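# Copy the cart's three-parcel stack onto the desk

## Task

Build a stack on the desk from the three parcels that are stacked on the cart, keeping the cart's order from lowest to highest. Afterwards open the grippers and move the robot away. The stack only counts if it stands without the robot supporting it, and the robot must finish upright, neither fallen nor leaning.

## Robot and tools

Robot: a LinearBot with an omnidirectional base and a column about 1.75 m high. A carriage rides 1.0 m up and down it (lift_m) and holds two identical six-joint arms with two-finger grippers. Arm bases sit at roughly 0.57 m + lift_m above the floor, and carriage parts reach about 0.15 m below them. A hand reaches 0.78 m from the shoulder but only about 0.38 m below its arm base. A hand is about 0.16 m long and 0.1 m wide (0.14 m when open). Parked joints 1-6 are 0, 0.05, 0.05, 1.45, 0, 0. With both arms parked the footprint is about 0.95 m by 0.7 m. Cameras: carriage_camera (fixed, forward, tilted about 20 degrees down), left_wrist_camera and right_wrist_camera (looking beyond the fingertips).

Frames: the base frame has its origin on the floor below the base centre, x forward, y left, z up. The left_hand and right_hand readings are the midpoint between each hand's pads, in this frame. quat_wxyz rotates base axes into hand axes: hand z runs along the fingers and the fingers open along hand y. (1,0,0,0) means the hand points straight up with joints 1, 5 and 6 at 0. The odometry frame is the base frame at scene start. base_odometry counts wheel turns only, so slip shows up as travel. Heading is positive leftward, between -3.142 and 3.142.

execute_actions: "actions" is a list holding one action or none; an empty list only reports state and pictures. An action may contain "base", "joints", or both, and these start together. "base" takes exactly one key, and it is an offset counted from where the base last measured itself. translate_m is metres, forward positive, -2 to 2. strafe_m is metres, left positive, -2 to 2. rotate_rad is radians, counter-clockwise positive, -6.3 to 6.3. "joints" is one dictionary covering both arms, keyed by joint name, and each value is an absolute target. lift_m: 0 to 1 m. joint1: -2.617 to 3.054 rad; it swings the arm about vertical, 0 forward, positive left. joint2: 0 to 3.141 rad (shoulder; 0 upper arm level pointing back, 1.57 vertical, 3.14 level pointing forward). joint3: 0 to 3.141 rad (elbow; 0 folded, 3.14 straight). joint4: -1.57 to 1.57 rad; wrist pitch, positive lifts the fingertips. joint5: -1.57 to 1.57 rad; wrist yaw, positive swings the fingertips right, opposite to joint1. joint6: -2.094 to 2.094 rad; roll about the finger axis, positive clockwise viewed from the forearm. gripper_m: 0 to 0.093 m, the gap between the pads. Names use left_ or right_ prefixes, e.g. left_joint4_rad, right_gripper_m. Joints left out may still push toward earlier targets. An unknown key or a value out of range rejects the call and nothing moves. Actions last at most 15 s. "cameras" is a list of camera names or "all"; omitted or null means all, [] means none, and the "pictures" line gives the image order.

wait: seconds, 0 to 10. It commands nothing and returns state and images.
zoom_image: camera plus region [x0, y0, x1, y1] in pixels from the top-left, at most 504 by 504. It works on that camera's latest full image.
read_manual: section "licences" only; it gives URDF licence text and never moves anything.
finished_scene: scene = the current scene number. It is final, so call it only once the stack stands alone and the robot is clear.

Result lines: base_status and joint_status describe how the last accepted action ended. "done" for the base means the wheels turned the commanded amount, slip included; a tiny move can say done without having moved. "off_target": the joint stopped short of its target and may still be pushing. A gripper holding an object usually reads this. "contact_stop" or "time_out": the old target is dropped and the joint holds where it stopped. "joint command not followed" plus a "cause:" line, and "not_followed" per joint, mean a self-collision check rejected that arm's targets; the gripper part still runs, and the robot may retry those targets on later actions. To escape, move only the blocked arm away first, then the other in a separate action. on_its_own lists what this call did not command; "held at" there is a target, not a position. motor_effort gives percent of max per motor, signed toward higher joint values, with the peak in brackets; readings carry biases and noise. If lift effort keeps dropping while lowering, a hand or its load is resting on something. A drive_wheels value at rest higher than after a free move means the base is pressing on something. "ARM HIT" means an arm struck the robot hard. MOTOR HOT appears from 75 °C. OVER-TEMPERATURE FAULT at 90 °C halts that arm for 10 s, and at 100 °C the arm goes limp and drops. After a heat stop, affected keys show "limit_stop_at_motor_heat"; resend their targets.

Cautions: the robot can fall and cannot get up, and no reading reports a lean, so check pictures. It is least stable with the carriage high, arms extended, hands loaded, pulling, or a sudden stop. About 1.5 kg per hand with both arms forward can tip it. The base stops on wheel strain or a displaced arm joint, but turns are unwatched and stops can come late. After a blocked drive, back off about 0.2 m along the path you came (or reverse the turn), repeating once if needed. The column can hit a table edge the base slips under; never reverse into such an edge. Arms have no contact stop: they keep pushing and snap to the target once free. Hand readings drift at long reach, and a level hand sags 10-17 cm under 1 kg. Pad force is about 45-60 N. Never let the arms collide or press on each other. Extended arms heat quickly, even unloaded. Avoid drops, slams and hard shoves; loose objects may get brief outside nudges. Faster robot motion is preferred. Camera intrinsics and extrinsics are listed per camera and may be slightly off.

Each tool is called after "Call:" by a JSON object that holds its "api" and its "payload", one argument or row to a line.

## Session

Call:
{"api": "execute_actions", "payload": {
  "actions": []
}}

Scene clock: 0.00 s.
base_odometry: x=+0.000 y=+0.000 heading=+0.000 (m, m, rad; odometry frame)
base_status: not commanded
joint_positions: lift_m=+0.303 left_joint1_rad=+0.018 left_joint2_rad=+0.041 left_joint3_rad=+0.047 left_joint4_rad=+1.508 left_joint5_rad=-0.019 left_joint6_rad=-0.034 left_gripper_m=+0.095 right_joint1_rad=-0.022 right_joint2_rad=+0.057 right_joint3_rad=+0.023 right_joint4_rad=+1.421 right_joint5_rad=-0.012 right_joint6_rad=+0.026 right_gripper_m=+0.095
joint_status: not commanded
motor_effort: lift_m=+28 drive_wheels=+0 (%)
left_hand: x=+0.2818 y=+0.3210 z=+1.2843 quat_wxyz=(+1.000, -0.010, +0.028, -0.008) (m; base frame)
right_hand: x=+0.3152 y=-0.3164 z=+1.2752 quat_wxyz=(+0.996, -0.004, +0.092, +0.003) (m; base frame)
pictures: carriage_camera, left_wrist_camera, right_wrist_camera
Images, in order (width x height): carriage_camera 504x504, left_wrist_camera 504x504, right_wrist_camera 504x504.

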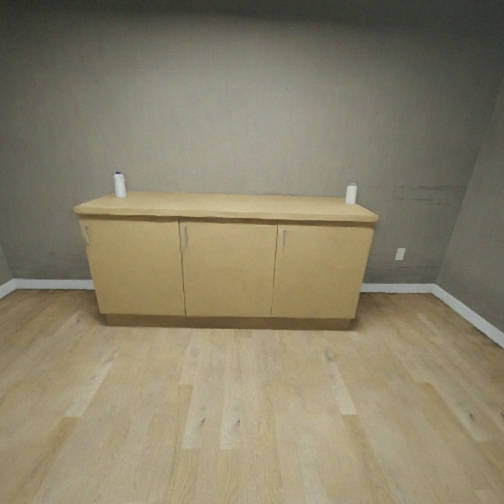

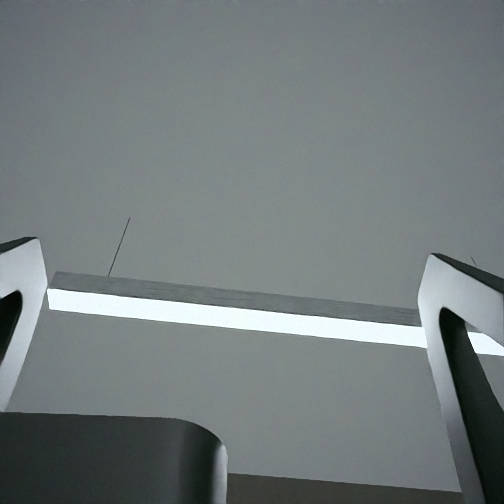

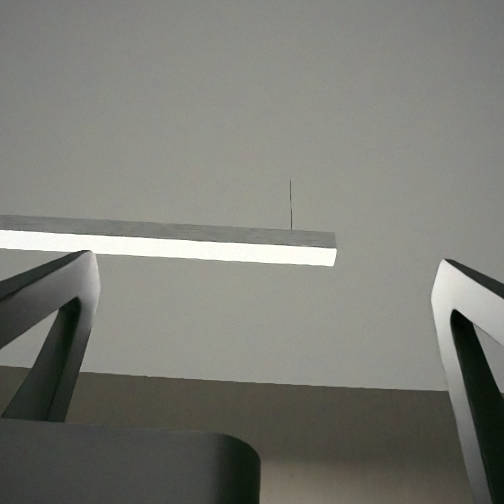

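Call:
{"api": "execute_actions", "payload": {
  "actions": [
    {"base":{"rotate_rad":1.57}}
  ],
  "cameras": ["carriage_camera"]
}}

Call:
{"api": "execute_actions", "payload": {
  "actions": [
    {"base":{"rotate_rad":1.57}}
  ],
  "cameras": ["carriage_camera"]
}}

Call:
{"api": "execute_actions", "payload": {
  "actions": [
    {"base":{"rotate_rad":1.57}}
  ],
  "cameras": ["carriage_camera"]
}}

Scene clock: 6.07 s.
base_odometry: x=+0.000 y=+0.000 heading=+1.570 (m, m, rad; odometry frame)
base_status: done
joint_positions: lift_m=+0.303 left_joint1_rad=+0.018 left_joint2_rad=+0.041 left_joint3_rad=+0.047 left_joint4_rad=+1.508 left_joint5_rad=-0.019 left_joint6_rad=-0.034 left_gripper_m=+0.095 right_joint1_rad=-0.022 right_joint2_rad=+0.057 right_joint3_rad=+0.023 right_joint4_rad=+1.421 right_joint5_rad=-0.012 right_joint6_rad=+0.026 right_gripper_m=+0.095
joint_status: not commanded
motor_effort: lift_m=+30(30) drive_wheels=+9(19) (%)
left_hand: x=+0.2818 y=+0.3210 z=+1.2843 quat_wxyz=(+1.000, -0.010, +0.028, -0.008) (m; base frame)
right_hand: x=+0.3154 y=-0.3164 z=+1.2751 quat_wxyz=(+0.996, -0.004, +0.092, +0.003) (m; base frame)
pictures: carriage_camera
Images, in order (width x height): carriage_camera 504x504.

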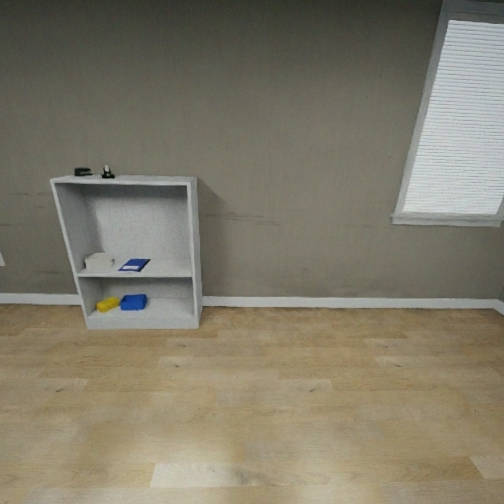

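Scene clock: 9.17 s.
base_odometry: x=+0.000 y=+0.000 heading=+3.139 (m, m, rad; odometry frame)
base_status: done
joint_positions: lift_m=+0.303 left_joint1_rad=+0.018 left_joint2_rad=+0.041 left_joint3_rad=+0.047 left_joint4_rad=+1.508 left_joint5_rad=-0.019 left_joint6_rad=-0.034 left_gripper_m=+0.095 right_joint1_rad=-0.022 right_joint2_rad=+0.057 right_joint3_rad=+0.023 right_joint4_rad=+1.420 right_joint5_rad=-0.012 right_joint6_rad=+0.026 right_gripper_m=+0.095
joint_status: not commanded
motor_effort: lift_m=+28(29) drive_wheels=+9(17) (%)
left_hand: x=+0.2818 y=+0.3210 z=+1.2843 quat_wxyz=(+1.000, -0.010, +0.028, -0.008) (m; base frame)
right_hand: x=+0.3155 y=-0.3164 z=+1.2751 quat_wxyz=(+0.996, -0.004, +0.092, +0.003) (m; base frame)
pictures: carriage_camera
Images, in order (width x height): carriage_camera 504x504.

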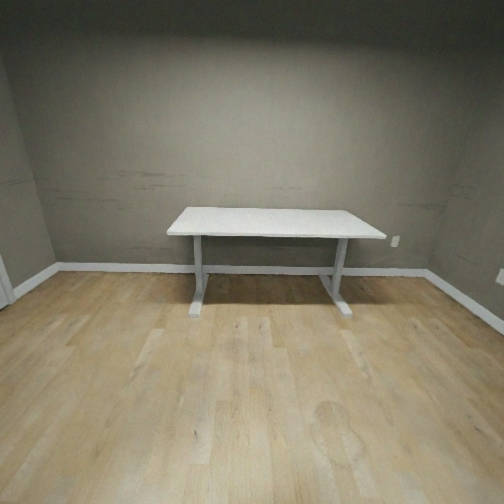

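Scene clock: 12.27 s.
base_odometry: x=+0.000 y=+0.000 heading=-1.575 (m, m, rad; odometry frame)
base_status: done
joint_positions: lift_m=+0.303 left_joint1_rad=+0.018 left_joint2_rad=+0.041 left_joint3_rad=+0.047 left_joint4_rad=+1.508 left_joint5_rad=-0.019 left_joint6_rad=-0.034 left_gripper_m=+0.095 right_joint1_rad=-0.022 right_joint2_rad=+0.057 right_joint3_rad=+0.023 right_joint4_rad=+1.420 right_joint5_rad=-0.012 right_joint6_rad=+0.026 right_gripper_m=+0.095
joint_status: not commanded
motor_effort: lift_m=+28(28) drive_wheels=+9(17) (%)
left_hand: x=+0.2818 y=+0.3210 z=+1.2843 quat_wxyz=(+1.000, -0.010, +0.028, -0.008) (m; base frame)
right_hand: x=+0.3155 y=-0.3164 z=+1.2751 quat_wxyz=(+0.996, -0.004, +0.092, +0.003) (m; base frame)
pictures: carriage_camera
Images, in order (width x height): carriage_camera 504x504.

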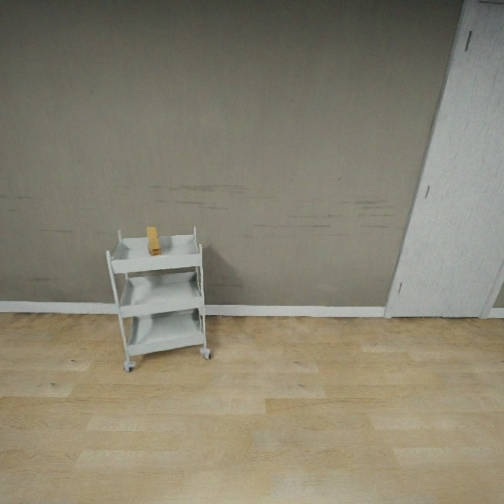

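Call:
{"api": "execute_actions", "payload": {
  "actions": [
    {"base":{"rotate_rad":0.34}}
  ],
  "cameras": []
}}

Call:
{"api": "execute_actions", "payload": {
  "actions": [
    {"base":{"translate_m":0.8},"joints":{"lift_m":0.2}}
  ],
  "cameras": ["carriage_camera"]
}}

Call:
{"api": "execute_actions", "payload": {
  "actions": [
    {"base":{"strafe_m":-0.33}}
  ],
  "cameras": ["carriage_camera"]
}}

Scene clock: 17.37 s.
base_odometry: x=+0.000 y=+0.000 heading=-1.235 (m, m, rad; odometry frame)
base_status: done
joint_positions: lift_m=+0.303 left_joint1_rad=+0.018 left_joint2_rad=+0.041 left_joint3_rad=+0.047 left_joint4_rad=+1.508 left_joint5_rad=-0.019 left_joint6_rad=-0.034 left_gripper_m=+0.095 right_joint1_rad=-0.022 right_joint2_rad=+0.057 right_joint3_rad=+0.023 right_joint4_rad=+1.420 right_joint5_rad=-0.012 right_joint6_rad=+0.026 right_gripper_m=+0.095
joint_status: not commanded
motor_effort: lift_m=+30(29) drive_wheels=+10(15) (%)
left_hand: x=+0.2818 y=+0.3210 z=+1.2843 quat_wxyz=(+1.000, -0.010, +0.028, -0.008) (m; base frame)
right_hand: x=+0.3155 y=-0.3164 z=+1.2751 quat_wxyz=(+0.996, -0.004, +0.092, +0.003) (m; base frame)
pictures: none
No camera images: the call's "cameras" was empty. Leave "cameras" out to get every camera's image.

Scene clock: 21.33 s.
base_odometry: x=+0.265 y=-0.755 heading=-1.234 (m, m, rad; odometry frame)
base_status: done
joint_positions: lift_m=+0.200 left_joint1_rad=+0.018 left_joint2_rad=+0.041 left_joint3_rad=+0.047 left_joint4_rad=+1.508 left_joint5_rad=-0.019 left_joint6_rad=-0.034 left_gripper_m=+0.095 right_joint1_rad=-0.022 right_joint2_rad=+0.057 right_joint3_rad=+0.023 right_joint4_rad=+1.421 right_joint5_rad=-0.012 right_joint6_rad=+0.026 right_gripper_m=+0.095
joint_status: all done
motor_effort: lift_m=+27(26) drive_wheels=-4(24) (%)
left_hand: x=+0.2818 y=+0.3210 z=+1.1816 quat_wxyz=(+1.000, -0.010, +0.028, -0.008) (m; base frame)
right_hand: x=+0.3153 y=-0.3164 z=+1.1724 quat_wxyz=(+0.996, -0.004, +0.092, +0.003) (m; base frame)
pictures: carriage_camera
camera_calibration (this result's frames):
carriage_camera: T_world_to_cam=[[0.00378341, -0.999048, 0.0434491, -0.0523649], [-0.384507, -0.0415625, -0.922186, 1.13956], [0.923114, -0.0132175, -0.384299, 0.301563], [0, 0, 0, 1]] pos_world=[0.159989, -0.00096642, 1.16905]
Images, in order (width x height): carriage_camera 504x504.

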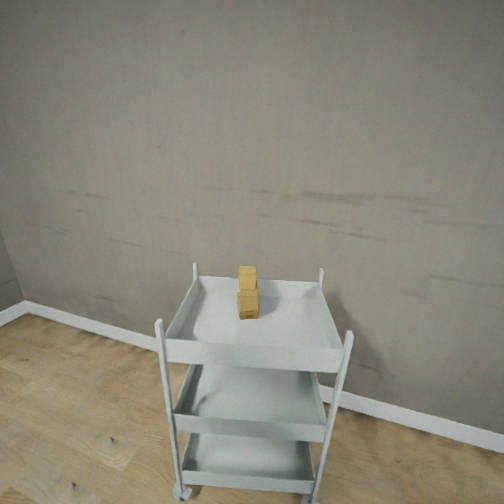

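Scene clock: 24.00 s.
base_odometry: x=-0.046 y=-0.864 heading=-1.234 (m, m, rad; odometry frame)
base_status: done
joint_positions: lift_m=+0.200 left_joint1_rad=+0.018 left_joint2_rad=+0.041 left_joint3_rad=+0.047 left_joint4_rad=+1.508 left_joint5_rad=-0.019 left_joint6_rad=-0.034 left_gripper_m=+0.095 right_joint1_rad=-0.022 right_joint2_rad=+0.057 right_joint3_rad=+0.023 right_joint4_rad=+1.420 right_joint5_rad=-0.012 right_joint6_rad=+0.026 right_gripper_m=+0.095
joint_status: not commanded
motor_effort: lift_m=+26(28) drive_wheels=+0(13) (%)
left_hand: x=+0.2817 y=+0.3210 z=+1.1816 quat_wxyz=(+1.000, -0.010, +0.028, -0.008) (m; base frame)
right_hand: x=+0.3155 y=-0.3164 z=+1.1724 quat_wxyz=(+0.996, -0.004, +0.092, +0.003) (m; base frame)
pictures: carriage_camera
camera_calibration (this result's frames):
carriage_camera: T_world_to_cam=[[0.00378341, -0.999048, 0.0434491, -0.0523649], [-0.384507, -0.0415625, -0.922186, 1.13956], [0.923114, -0.0132175, -0.384299, 0.301563], [0, 0, 0, 1]] pos_world=[0.159989, -0.00096642, 1.16905]
Images, in order (width x height): carriage_camera 504x504.

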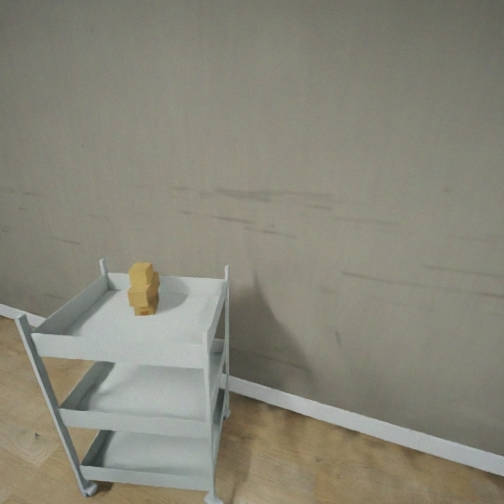

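Call:
{"api": "execute_actions", "payload": {
  "actions": [
    {"joints":{"left_joint2_rad":2.0,"left_joint3_rad":1.0,"left_joint4_rad":0.55}}
  ]
}}

Call:
{"api": "execute_actions", "payload": {
  "actions": [
    {"joints":{"lift_m":0.1}}
  ]
}}

Scene clock: 32.60 s.
base_odometry: x=-0.046 y=-0.864 heading=-1.234 (m, m, rad; odometry frame)
base_status: not commanded
joint_positions: lift_m=+0.200 left_joint1_rad=+0.018 left_joint2_rad=+1.998 left_joint3_rad=+0.993 left_joint4_rad=+0.550 left_joint5_rad=-0.019 left_joint6_rad=-0.034 left_gripper_m=+0.095 right_joint1_rad=-0.022 right_joint2_rad=+0.057 right_joint3_rad=+0.023 right_joint4_rad=+1.420 right_joint5_rad=-0.012 right_joint6_rad=+0.026 right_gripper_m=+0.095
joint_status: all done
motor_effort: lift_m=+24(27) drive_wheels=+0(0) (%)
left_hand: x=+0.7990 y=+0.3303 z=+0.8212 quat_wxyz=(+0.529, -0.027, +0.848, +0.004) (m; base frame)
right_hand: x=+0.3155 y=-0.3164 z=+1.1724 quat_wxyz=(+0.996, -0.004, +0.092, +0.003) (m; base frame)
pictures: carriage_camera, left_wrist_camera, right_wrist_camera
camera_calibration (this result's frames):
carriage_camera: T_world_to_cam=[[0.00378341, -0.999048, 0.0434491, -0.0523649], [-0.384507, -0.0415625, -0.922186, 1.13956], [0.923114, -0.0132175, -0.384299, 0.301563], [0, 0, 0, 1]] pos_world=[0.159989, -0.00096642, 1.16905]
left_wrist_camera: T_world_to_cam=[[0.0901509, -0.994222, 0.0582729, 0.206211], [-0.849925, -0.107302, -0.515862, 1.15061], [0.519134, -0.00302215, -0.854687, 0.414843], [0, 0, 0, 1]] pos_world=[0.743979, 0.329736, 0.936098]
right_wrist_camera: T_world_to_cam=[[0.00321651, -0.998968, 0.0453051, -0.3682], [0.714816, -0.0293856, -0.698695, 0.593379], [0.699306, 0.0346321, 0.713983, -0.922643], [0, 0, 0, 1]] pos_world=[0.222237, -0.31843, 1.09002]
Images, in order (width x height): carriage_camera 504x504, left_wrist_camera 504x504, right_wrist_camera 504x504.

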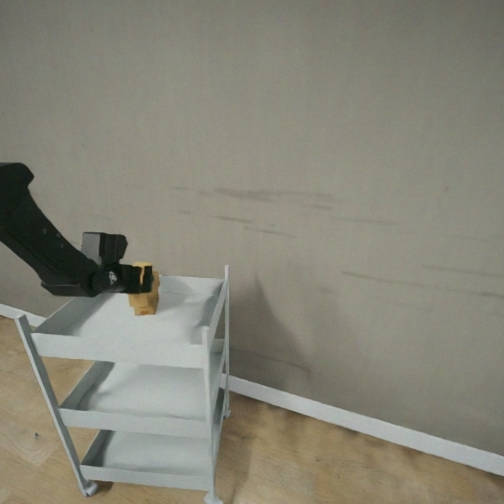

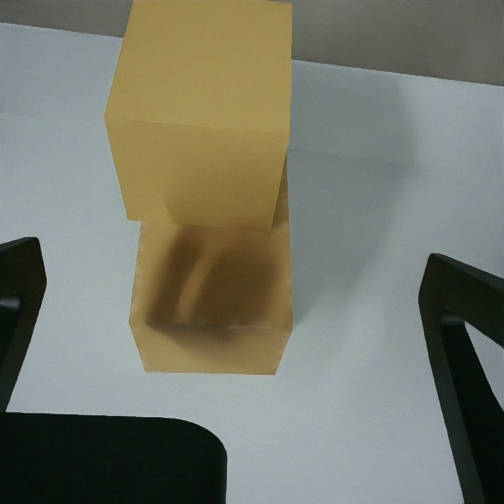

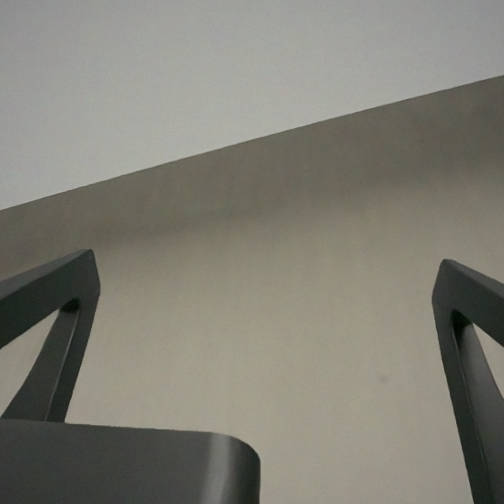

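Scene clock: 33.53 s.
base_odometry: x=-0.046 y=-0.864 heading=-1.234 (m, m, rad; odometry frame)
base_status: not commanded
joint_positions: lift_m=+0.100 left_joint1_rad=+0.018 left_joint2_rad=+1.999 left_joint3_rad=+0.993 left_joint4_rad=+0.550 left_joint5_rad=-0.019 left_joint6_rad=-0.034 left_gripper_m=+0.095 right_joint1_rad=-0.022 right_joint2_rad=+0.057 right_joint3_rad=+0.023 right_joint4_rad=+1.420 right_joint5_rad=-0.012 right_joint6_rad=+0.026 right_gripper_m=+0.095
joint_status: all done
motor_effort: lift_m=+28(26) drive_wheels=+1(0) (%)
left_hand: x=+0.7990 y=+0.3303 z=+0.7209 quat_wxyz=(+0.529, -0.027, +0.848, +0.004) (m; base frame)
right_hand: x=+0.3155 y=-0.3164 z=+1.0724 quat_wxyz=(+0.996, -0.004, +0.092, +0.003) (m; base frame)
pictures: carriage_camera, left_wrist_camera, right_wrist_camera
camera_calibration (this result's frames):
carriage_camera: T_world_to_cam=[[0.00378341, -0.999048, 0.0434491, -0.0480222], [-0.384507, -0.0415625, -0.922186, 1.04738], [0.923114, -0.0132175, -0.384299, 0.263152], [0, 0, 0, 1]] pos_world=[0.159989, -0.00096642, 1.0691]
left_wrist_camera: T_world_to_cam=[[0.0901732, -0.994221, 0.0582453, 0.212054], [-0.850122, -0.107306, -0.515537, 1.09882], [0.518808, -0.00302797, -0.854885, 0.329555], [0, 0, 0, 1]] pos_world=[0.744031, 0.329736, 0.835862]
right_wrist_camera: T_world_to_cam=[[0.00321651, -0.998968, 0.0453051, -0.363672], [0.714816, -0.0293856, -0.698695, 0.523545], [0.699306, 0.0346321, 0.713983, -0.85128], [0, 0, 0, 1]] pos_world=[0.222237, -0.31843, 0.990074]
Images, in order (width x height): carriage_camera 504x504, left_wrist_camera 504x504, right_wrist_camera 504x504.

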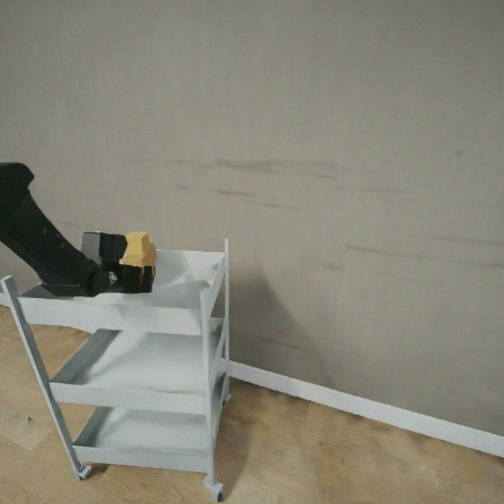

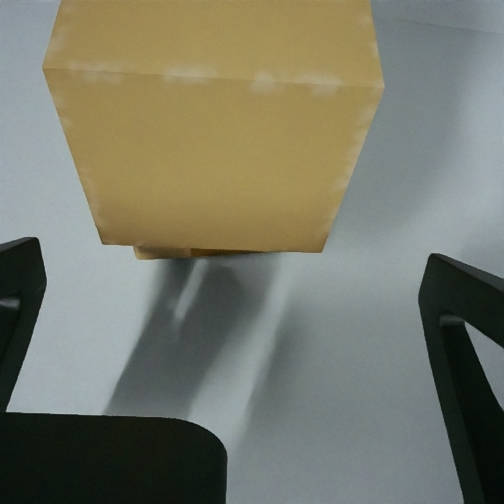

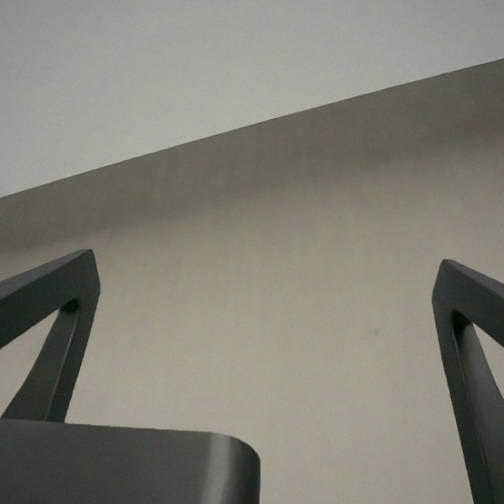

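Call:
{"api": "execute_actions", "payload": {
  "actions": [
    {"base":{"strafe_m":0.008},"joints":{"lift_m":0.065}}
  ],
  "cameras": ["left_wrist_camera"]
}}

Call:
{"api": "execute_actions", "payload": {
  "actions": [
    {"base":{"translate_m":0.05}}
  ],
  "cameras": ["left_wrist_camera"]
}}

Call:
{"api": "execute_actions", "payload": {
  "actions": [
    {"joints":{"left_gripper_m":0.03}}
  ],
  "cameras": []
}}

Call:
{"api": "execute_actions", "payload": {
  "actions": [
    {"joints":{"lift_m":0.11}}
  ],
  "cameras": ["carriage_camera"]
}}

Call:
{"api": "zoom_image", "payload": {
  "camera": "carriage_camera",
  "region": [40,200,240,340]
}}

Scene clock: 38.50 s.
base_odometry: x=-0.039 y=-0.862 heading=-1.233 (m, m, rad; odometry frame)
base_status: done
joint_positions: lift_m=+0.065 left_joint1_rad=+0.018 left_joint2_rad=+1.987 left_joint3_rad=+1.000 left_joint4_rad=+0.573 left_joint5_rad=-0.019 left_joint6_rad=-0.034 left_gripper_m=+0.095 right_joint1_rad=-0.022 right_joint2_rad=+0.057 right_joint3_rad=+0.023 right_joint4_rad=+1.420 right_joint5_rad=-0.012 right_joint6_rad=+0.026 right_gripper_m=+0.095
joint_status: all done
motor_effort: lift_m=+24(27) drive_wheels=+5(6) (%)
left_hand: x=+0.8037 y=+0.3306 z=+0.7000 quat_wxyz=(+0.546, -0.027, +0.837, +0.004) (m; base frame)
right_hand: x=+0.3155 y=-0.3164 z=+1.0375 quat_wxyz=(+0.996, -0.004, +0.092, +0.003) (m; base frame)
pictures: left_wrist_camera
camera_calibration (this result's frames):
left_wrist_camera: T_world_to_cam=[[0.088069, -0.994232, 0.0612055, 0.212758], [-0.827918, -0.107226, -0.550504, 1.09867], [0.553892, -0.00219077, -0.832586, 0.265173], [0, 0, 0, 1]] pos_world=[0.743996, 0.329918, 0.812581]
Images, in order (width x height): left_wrist_camera 504x504.

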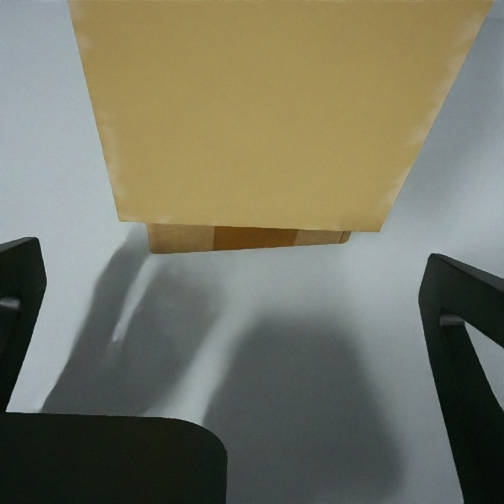

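Scene clock: 39.67 s.
base_odometry: x=-0.022 y=-0.909 heading=-1.234 (m, m, rad; odometry frame)
base_status: done
joint_positions: lift_m=+0.065 left_joint1_rad=+0.018 left_joint2_rad=+1.987 left_joint3_rad=+1.000 left_joint4_rad=+0.565 left_joint5_rad=-0.020 left_joint6_rad=-0.034 left_gripper_m=+0.095 right_joint1_rad=-0.022 right_joint2_rad=+0.057 right_joint3_rad=+0.023 right_joint4_rad=+1.420 right_joint5_rad=-0.012 right_joint6_rad=+0.026 right_gripper_m=+0.095
joint_status: not commanded
motor_effort: lift_m=+25(24) drive_wheels=-3(11) (%)
left_hand: x=+0.8029 y=+0.3306 z=+0.6982 quat_wxyz=(+0.543, -0.027, +0.839, +0.004) (m; base frame)
right_hand: x=+0.3155 y=-0.3164 z=+1.0375 quat_wxyz=(+0.996, -0.004, +0.092, +0.003) (m; base frame)
pictures: left_wrist_camera
camera_calibration (this result's frames):
left_wrist_camera: T_world_to_cam=[[0.0889031, -0.994202, 0.0604875, 0.212811], [-0.832265, -0.107511, -0.543854, 1.09596], [0.547204, -0.00199129, -0.836997, 0.272503], [0, 0, 0, 1]] pos_world=[0.744098, 0.329947, 0.811257]
Images, in order (width x height): left_wrist_camera 504x504.

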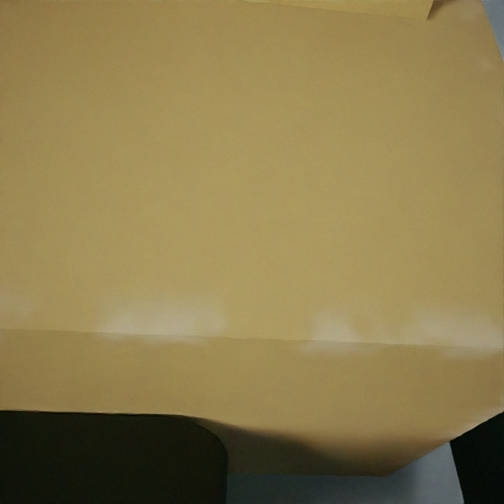

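Scene clock: 40.30 s.
base_odometry: x=-0.022 y=-0.909 heading=-1.234 (m, m, rad; odometry frame)
base_status: not commanded
joint_positions: lift_m=+0.065 left_joint1_rad=+0.018 left_joint2_rad=+1.987 left_joint3_rad=+1.000 left_joint4_rad=+0.565 left_joint5_rad=-0.021 left_joint6_rad=-0.033 left_gripper_m=+0.061 right_joint1_rad=-0.022 right_joint2_rad=+0.057 right_joint3_rad=+0.023 right_joint4_rad=+1.420 right_joint5_rad=-0.012 right_joint6_rad=+0.026 right_gripper_m=+0.095
joint_status: left_gripper_m off_target (ended at +0.061, target +0.030)
motor_effort: lift_m=+21(24) drive_wheels=-3(3) (%)
left_hand: x=+0.8028 y=+0.3307 z=+0.6981 quat_wxyz=(+0.543, -0.027, +0.839, +0.005) (m; base frame)
right_hand: x=+0.3155 y=-0.3164 z=+1.0375 quat_wxyz=(+0.996, -0.004, +0.092, +0.003) (m; base frame)
pictures: none
No camera images: the call's "cameras" was empty. Leave "cameras" out to get every camera's image.

Scene clock: 41.10 s.
base_odometry: x=-0.022 y=-0.909 heading=-1.234 (m, m, rad; odometry frame)
base_status: not commanded
joint_positions: lift_m=+0.110 left_joint1_rad=+0.018 left_joint2_rad=+2.006 left_joint3_rad=+1.000 left_joint4_rad=+0.516 left_joint5_rad=-0.021 left_joint6_rad=-0.033 left_gripper_m=+0.060 right_joint1_rad=-0.022 right_joint2_rad=+0.057 right_joint3_rad=+0.023 right_joint4_rad=+1.420 right_joint5_rad=-0.012 right_joint6_rad=+0.026 right_gripper_m=+0.095
joint_status: all done
motor_effort: lift_m=+30(34) drive_wheels=+8(3) (%)
left_hand: x=+0.7968 y=+0.3306 z=+0.7222 quat_wxyz=(+0.514, -0.027, +0.857, +0.005) (m; base frame)
right_hand: x=+0.3155 y=-0.3164 z=+1.0820 quat_wxyz=(+0.996, -0.004, +0.092, +0.003) (m; base frame)
pictures: carriage_camera
camera_calibration (this result's frames):
carriage_camera: T_world_to_cam=[[0.00378341, -0.999048, 0.0434491, -0.0484387], [-0.384507, -0.0415625, -0.922186, 1.05623], [0.923114, -0.0132175, -0.384299, 0.266837], [0, 0, 0, 1]] pos_world=[0.159989, -0.00096642, 1.07869]
Images, in order (width x height): carriage_camera 504x504.

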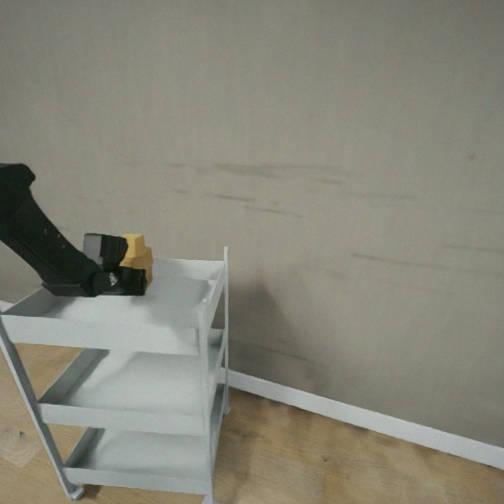

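Region (40, 200, 240, 340) of carriage_camera's 504x504 image, scaled by 2.520, with more detail than that image has; it fills the top 353 rows of this view, and the rest is white.

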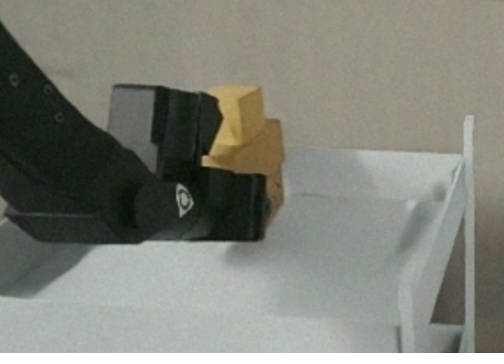

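Call:
{"api": "execute_actions", "payload": {
  "actions": [
    {"joints":{"lift_m":0.3,"left_joint4_rad":0.64}}
  ],
  "cameras": ["carriage_camera"]
}}

Call:
{"api": "execute_actions", "payload": {
  "actions": [
    {"base":{"translate_m":-1.2}}
  ],
  "cameras": []
}}

Call:
{"api": "execute_actions", "payload": {
  "actions": [
    {"base":{"rotate_rad":-1.907}}
  ],
  "cameras": ["carriage_camera"]
}}

Call:
{"api": "execute_actions", "payload": {
  "actions": [
    {"base":{"translate_m":0.75}}
  ],
  "cameras": ["carriage_camera"]
}}

Scene clock: 45.60 s.
base_odometry: x=-0.022 y=-0.909 heading=-1.234 (m, m, rad; odometry frame)
base_status: not commanded
joint_positions: lift_m=+0.300 left_joint1_rad=+0.018 left_joint2_rad=+2.011 left_joint3_rad=+1.000 left_joint4_rad=+0.593 left_joint5_rad=-0.021 left_joint6_rad=-0.033 left_gripper_m=+0.060 right_joint1_rad=-0.022 right_joint2_rad=+0.057 right_joint3_rad=+0.023 right_joint4_rad=+1.420 right_joint5_rad=-0.012 right_joint6_rad=+0.026 right_gripper_m=+0.095
joint_status: left_joint4_rad off_target (ended at +0.593, target +0.640); the others done
motor_effort: lift_m=+30(38) drive_wheels=+8(3) (%)
left_hand: x=+0.8049 y=+0.3308 z=+0.9269 quat_wxyz=(+0.545, -0.027, +0.838, +0.004) (m; base frame)
right_hand: x=+0.3155 y=-0.3164 z=+1.2720 quat_wxyz=(+0.996, -0.004, +0.092, +0.003) (m; base frame)
pictures: carriage_camera
camera_calibration (this result's frames):
carriage_camera: T_world_to_cam=[[0.00378341, -0.999048, 0.0434491, -0.0566928], [-0.384507, -0.0415625, -0.922186, 1.23141], [0.923114, -0.0132175, -0.384299, 0.339842], [0, 0, 0, 1]] pos_world=[0.159989, -0.00096642, 1.26866]
Images, in order (width x height): carriage_camera 504x504.

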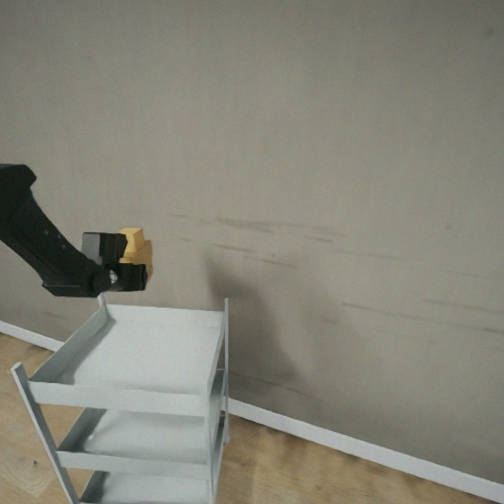

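Scene clock: 50.27 s.
base_odometry: x=-0.419 y=+0.224 heading=-1.234 (m, m, rad; odometry frame)
base_status: done
joint_positions: lift_m=+0.300 left_joint1_rad=+0.018 left_joint2_rad=+2.011 left_joint3_rad=+1.000 left_joint4_rad=+0.593 left_joint5_rad=-0.020 left_joint6_rad=-0.033 left_gripper_m=+0.060 right_joint1_rad=-0.022 right_joint2_rad=+0.057 right_joint3_rad=+0.023 right_joint4_rad=+1.420 right_joint5_rad=-0.012 right_joint6_rad=+0.026 right_gripper_m=+0.095
joint_status: not commanded
motor_effort: lift_m=+29(31) drive_wheels=+1(14) (%)
left_hand: x=+0.8049 y=+0.3307 z=+0.9269 quat_wxyz=(+0.545, -0.027, +0.838, +0.004) (m; base frame)
right_hand: x=+0.3155 y=-0.3164 z=+1.2719 quat_wxyz=(+0.996, -0.004, +0.092, +0.003) (m; base frame)
pictures: none
No camera images: the call's "cameras" was empty. Leave "cameras" out to get every camera's image.

Scene clock: 53.67 s.
base_odometry: x=-0.419 y=+0.224 heading=-3.141 (m, m, rad; odometry frame)
base_status: done
joint_positions: lift_m=+0.300 left_joint1_rad=+0.022 left_joint2_rad=+2.011 left_joint3_rad=+1.000 left_joint4_rad=+0.593 left_joint5_rad=-0.020 left_joint6_rad=-0.033 left_gripper_m=+0.060 right_joint1_rad=-0.022 right_joint2_rad=+0.057 right_joint3_rad=+0.023 right_joint4_rad=+1.419 right_joint5_rad=-0.012 right_joint6_rad=+0.026 right_gripper_m=+0.095
joint_status: not commanded
motor_effort: lift_m=+33(30) drive_wheels=+10(20) (%)
left_hand: x=+0.8049 y=+0.3325 z=+0.9269 quat_wxyz=(+0.545, -0.029, +0.838, +0.005) (m; base frame)
right_hand: x=+0.3156 y=-0.3164 z=+1.2719 quat_wxyz=(+0.996, -0.004, +0.093, +0.003) (m; base frame)
pictures: carriage_camera
camera_calibration (this result's frames):
carriage_camera: T_world_to_cam=[[0.00378341, -0.999048, 0.0434491, -0.0566928], [-0.384507, -0.0415625, -0.922186, 1.23141], [0.923114, -0.0132175, -0.384299, 0.339842], [0, 0, 0, 1]] pos_world=[0.159989, -0.00096642, 1.26866]
Images, in order (width x height): carriage_camera 504x504.

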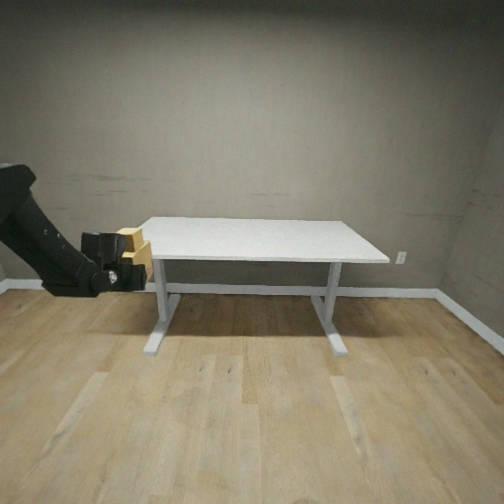

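Scene clock: 57.40 s.
base_odometry: x=-1.169 y=+0.224 heading=+3.141 (m, m, rad; odometry frame)
base_status: done
joint_positions: lift_m=+0.300 left_joint1_rad=+0.022 left_joint2_rad=+2.011 left_joint3_rad=+1.000 left_joint4_rad=+0.592 left_joint5_rad=-0.019 left_joint6_rad=-0.033 left_gripper_m=+0.060 right_joint1_rad=-0.022 right_joint2_rad=+0.057 right_joint3_rad=+0.023 right_joint4_rad=+1.419 right_joint5_rad=-0.012 right_joint6_rad=+0.026 right_gripper_m=+0.095
joint_status: not commanded
motor_effort: lift_m=+31(29) drive_wheels=-5(21) (%)
left_hand: x=+0.8047 y=+0.3324 z=+0.9266 quat_wxyz=(+0.545, -0.028, +0.838, +0.005) (m; base frame)
right_hand: x=+0.3158 y=-0.3164 z=+1.2719 quat_wxyz=(+0.996, -0.004, +0.093, +0.003) (m; base frame)
pictures: carriage_camera
camera_calibration (this result's frames):
carriage_camera: T_world_to_cam=[[0.00378341, -0.999048, 0.0434491, -0.0566928], [-0.384507, -0.0415625, -0.922186, 1.23141], [0.923114, -0.0132175, -0.384299, 0.339842], [0, 0, 0, 1]] pos_world=[0.159989, -0.00096642, 1.26866]
Images, in order (width x height): carriage_camera 504x504.

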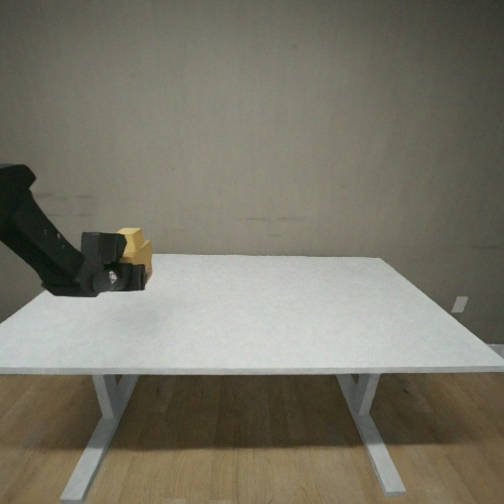

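Call:
{"api": "execute_actions", "payload": {
  "actions": [
    {"base":{"translate_m":0.1},"joints":{"lift_m":0.13}}
  ],
  "cameras": []
}}

Call:
{"api": "execute_actions", "payload": {
  "actions": [
    {"joints":{"lift_m":0.105}}
  ],
  "cameras": []
}}

Call:
{"api": "execute_actions", "payload": {
  "actions": [
    {"joints":{"lift_m":0.085}}
  ],
  "cameras": ["carriage_camera"]
}}

Scene clock: 62.30 s.
base_odometry: x=-1.269 y=+0.225 heading=+3.140 (m, m, rad; odometry frame)
base_status: done
joint_positions: lift_m=+0.130 left_joint1_rad=+0.021 left_joint2_rad=+2.013 left_joint3_rad=+1.000 left_joint4_rad=+0.604 left_joint5_rad=-0.021 left_joint6_rad=-0.032 left_gripper_m=+0.060 right_joint1_rad=-0.022 right_joint2_rad=+0.057 right_joint3_rad=+0.023 right_joint4_rad=+1.420 right_joint5_rad=-0.012 right_joint6_rad=+0.026 right_gripper_m=+0.095
joint_status: all done
motor_effort: lift_m=+28(26) drive_wheels=-5(19) (%)
left_hand: x=+0.8059 y=+0.3321 z=+0.7584 quat_wxyz=(+0.549, -0.028, +0.836, +0.006) (m; base frame)
right_hand: x=+0.3155 y=-0.3164 z=+1.1024 quat_wxyz=(+0.996, -0.004, +0.092, +0.003) (m; base frame)
pictures: none
No camera images: the call's "cameras" was empty. Leave "cameras" out to get every camera's image.

Scene clock: 62.90 s.
base_odometry: x=-1.269 y=+0.225 heading=+3.140 (m, m, rad; odometry frame)
base_status: not commanded
joint_positions: lift_m=+0.105 left_joint1_rad=+0.021 left_joint2_rad=+1.993 left_joint3_rad=+1.000 left_joint4_rad=+0.659 left_joint5_rad=-0.021 left_joint6_rad=-0.031 left_gripper_m=+0.060 right_joint1_rad=-0.022 right_joint2_rad=+0.057 right_joint3_rad=+0.023 right_joint4_rad=+1.420 right_joint5_rad=-0.012 right_joint6_rad=+0.026 right_gripper_m=+0.095
joint_status: all done
motor_effort: lift_m=+23(21) drive_wheels=+10(5) (%)
left_hand: x=+0.8113 y=+0.3323 z=+0.7567 quat_wxyz=(+0.580, -0.027, +0.814, +0.006) (m; base frame)
right_hand: x=+0.3155 y=-0.3164 z=+1.0775 quat_wxyz=(+0.996, -0.004, +0.092, +0.003) (m; base frame)
pictures: none
No camera images: the call's "cameras" was empty. Leave "cameras" out to get every camera's image.

Scene clock: 63.47 s.
base_odometry: x=-1.269 y=+0.225 heading=+3.140 (m, m, rad; odometry frame)
base_status: not commanded
joint_positions: lift_m=+0.085 left_joint1_rad=+0.021 left_joint2_rad=+1.978 left_joint3_rad=+1.000 left_joint4_rad=+0.707 left_joint5_rad=-0.023 left_joint6_rad=-0.027 left_gripper_m=+0.060 right_joint1_rad=-0.022 right_joint2_rad=+0.057 right_joint3_rad=+0.023 right_joint4_rad=+1.420 right_joint5_rad=-0.012 right_joint6_rad=+0.026 right_gripper_m=+0.095
joint_status: all done
motor_effort: lift_m=+25(22) drive_wheels=+10(10) (%)
left_hand: x=+0.8148 y=+0.3325 z=+0.7558 quat_wxyz=(+0.605, -0.026, +0.796, +0.007) (m; base frame)
right_hand: x=+0.3155 y=-0.3164 z=+1.0575 quat_wxyz=(+0.996, -0.004, +0.092, +0.003) (m; base frame)
pictures: carriage_camera
camera_calibration (this result's frames):
carriage_camera: T_world_to_cam=[[0.00378341, -0.999048, 0.0434491, -0.0473748], [-0.384507, -0.0415625, -0.922186, 1.03364], [0.923114, -0.0132175, -0.384299, 0.257426], [0, 0, 0, 1]] pos_world=[0.159989, -0.00096642, 1.0542]
Images, in order (width x height): carriage_camera 504x504.

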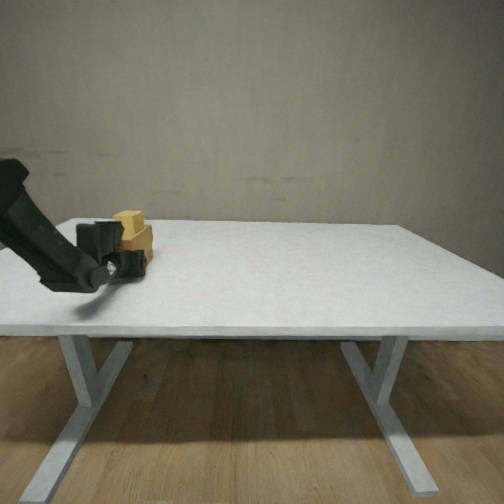

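Call:
{"api": "execute_actions", "payload": {
  "actions": [
    {"joints":{"lift_m":0.105,"left_gripper_m":0.093}}
  ],
  "cameras": []
}}

Call:
{"api": "execute_actions", "payload": {
  "actions": [
    {"base":{"translate_m":-0.4}}
  ],
  "cameras": ["carriage_camera"]
}}

Call:
{"api": "finished_scene", "payload": {
  "scene": 1
}}

Scene clock: 69.03 s.
base_odometry: x=-1.269 y=+0.225 heading=+3.140 (m, m, rad; odometry frame)
base_status: not commanded
joint_positions: lift_m=+0.105 left_joint1_rad=+0.021 left_joint2_rad=+1.989 left_joint3_rad=+1.000 left_joint4_rad=+0.661 left_joint5_rad=-0.023 left_joint6_rad=-0.027 left_gripper_m=+0.093 right_joint1_rad=-0.022 right_joint2_rad=+0.057 right_joint3_rad=+0.023 right_joint4_rad=+1.419 right_joint5_rad=-0.012 right_joint6_rad=+0.026 right_gripper_m=+0.095
joint_status: all done
motor_effort: lift_m=+29(36) drive_wheels=+10(11) (%)
left_hand: x=+0.8114 y=+0.3325 z=+0.7586 quat_wxyz=(+0.582, -0.026, +0.813, +0.007) (m; base frame)
right_hand: x=+0.3156 y=-0.3164 z=+1.0770 quat_wxyz=(+0.996, -0.004, +0.093, +0.003) (m; base frame)
pictures: none
No camera images: the call's "cameras" was empty. Leave "cameras" out to get every camera's image.

Scene clock: 71.93 s.
base_odometry: x=-0.869 y=+0.224 heading=+3.139 (m, m, rad; odometry frame)
base_status: done
joint_positions: lift_m=+0.105 left_joint1_rad=+0.019 left_joint2_rad=+1.989 left_joint3_rad=+1.000 left_joint4_rad=+0.653 left_joint5_rad=-0.022 left_joint6_rad=-0.027 left_gripper_m=+0.093 right_joint1_rad=-0.022 right_joint2_rad=+0.057 right_joint3_rad=+0.023 right_joint4_rad=+1.419 right_joint5_rad=-0.012 right_joint6_rad=+0.026 right_gripper_m=+0.095
joint_status: not commanded
motor_effort: lift_m=+31(30) drive_wheels=-5(24) (%)
left_hand: x=+0.8108 y=+0.3316 z=+0.7567 quat_wxyz=(+0.579, -0.025, +0.815, +0.007) (m; base frame)
right_hand: x=+0.3157 y=-0.3165 z=+1.0770 quat_wxyz=(+0.996, -0.004, +0.093, +0.003) (m; base frame)
pictures: carriage_camera
camera_calibration (this result's frames):
carriage_camera: T_world_to_cam=[[0.00378341, -0.999048, 0.0434491, -0.0482227], [-0.384507, -0.0415625, -0.922186, 1.05164], [0.923114, -0.0132175, -0.384299, 0.264926], [0, 0, 0, 1]] pos_world=[0.159989, -0.00096642, 1.07371]
Images, in order (width x height): carriage_camera 504x504.

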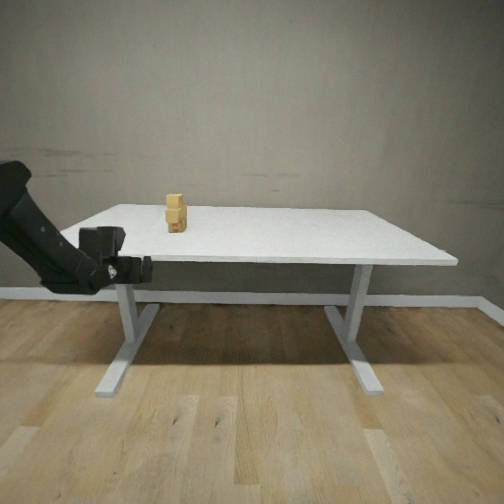

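The scene is finished: the task was done.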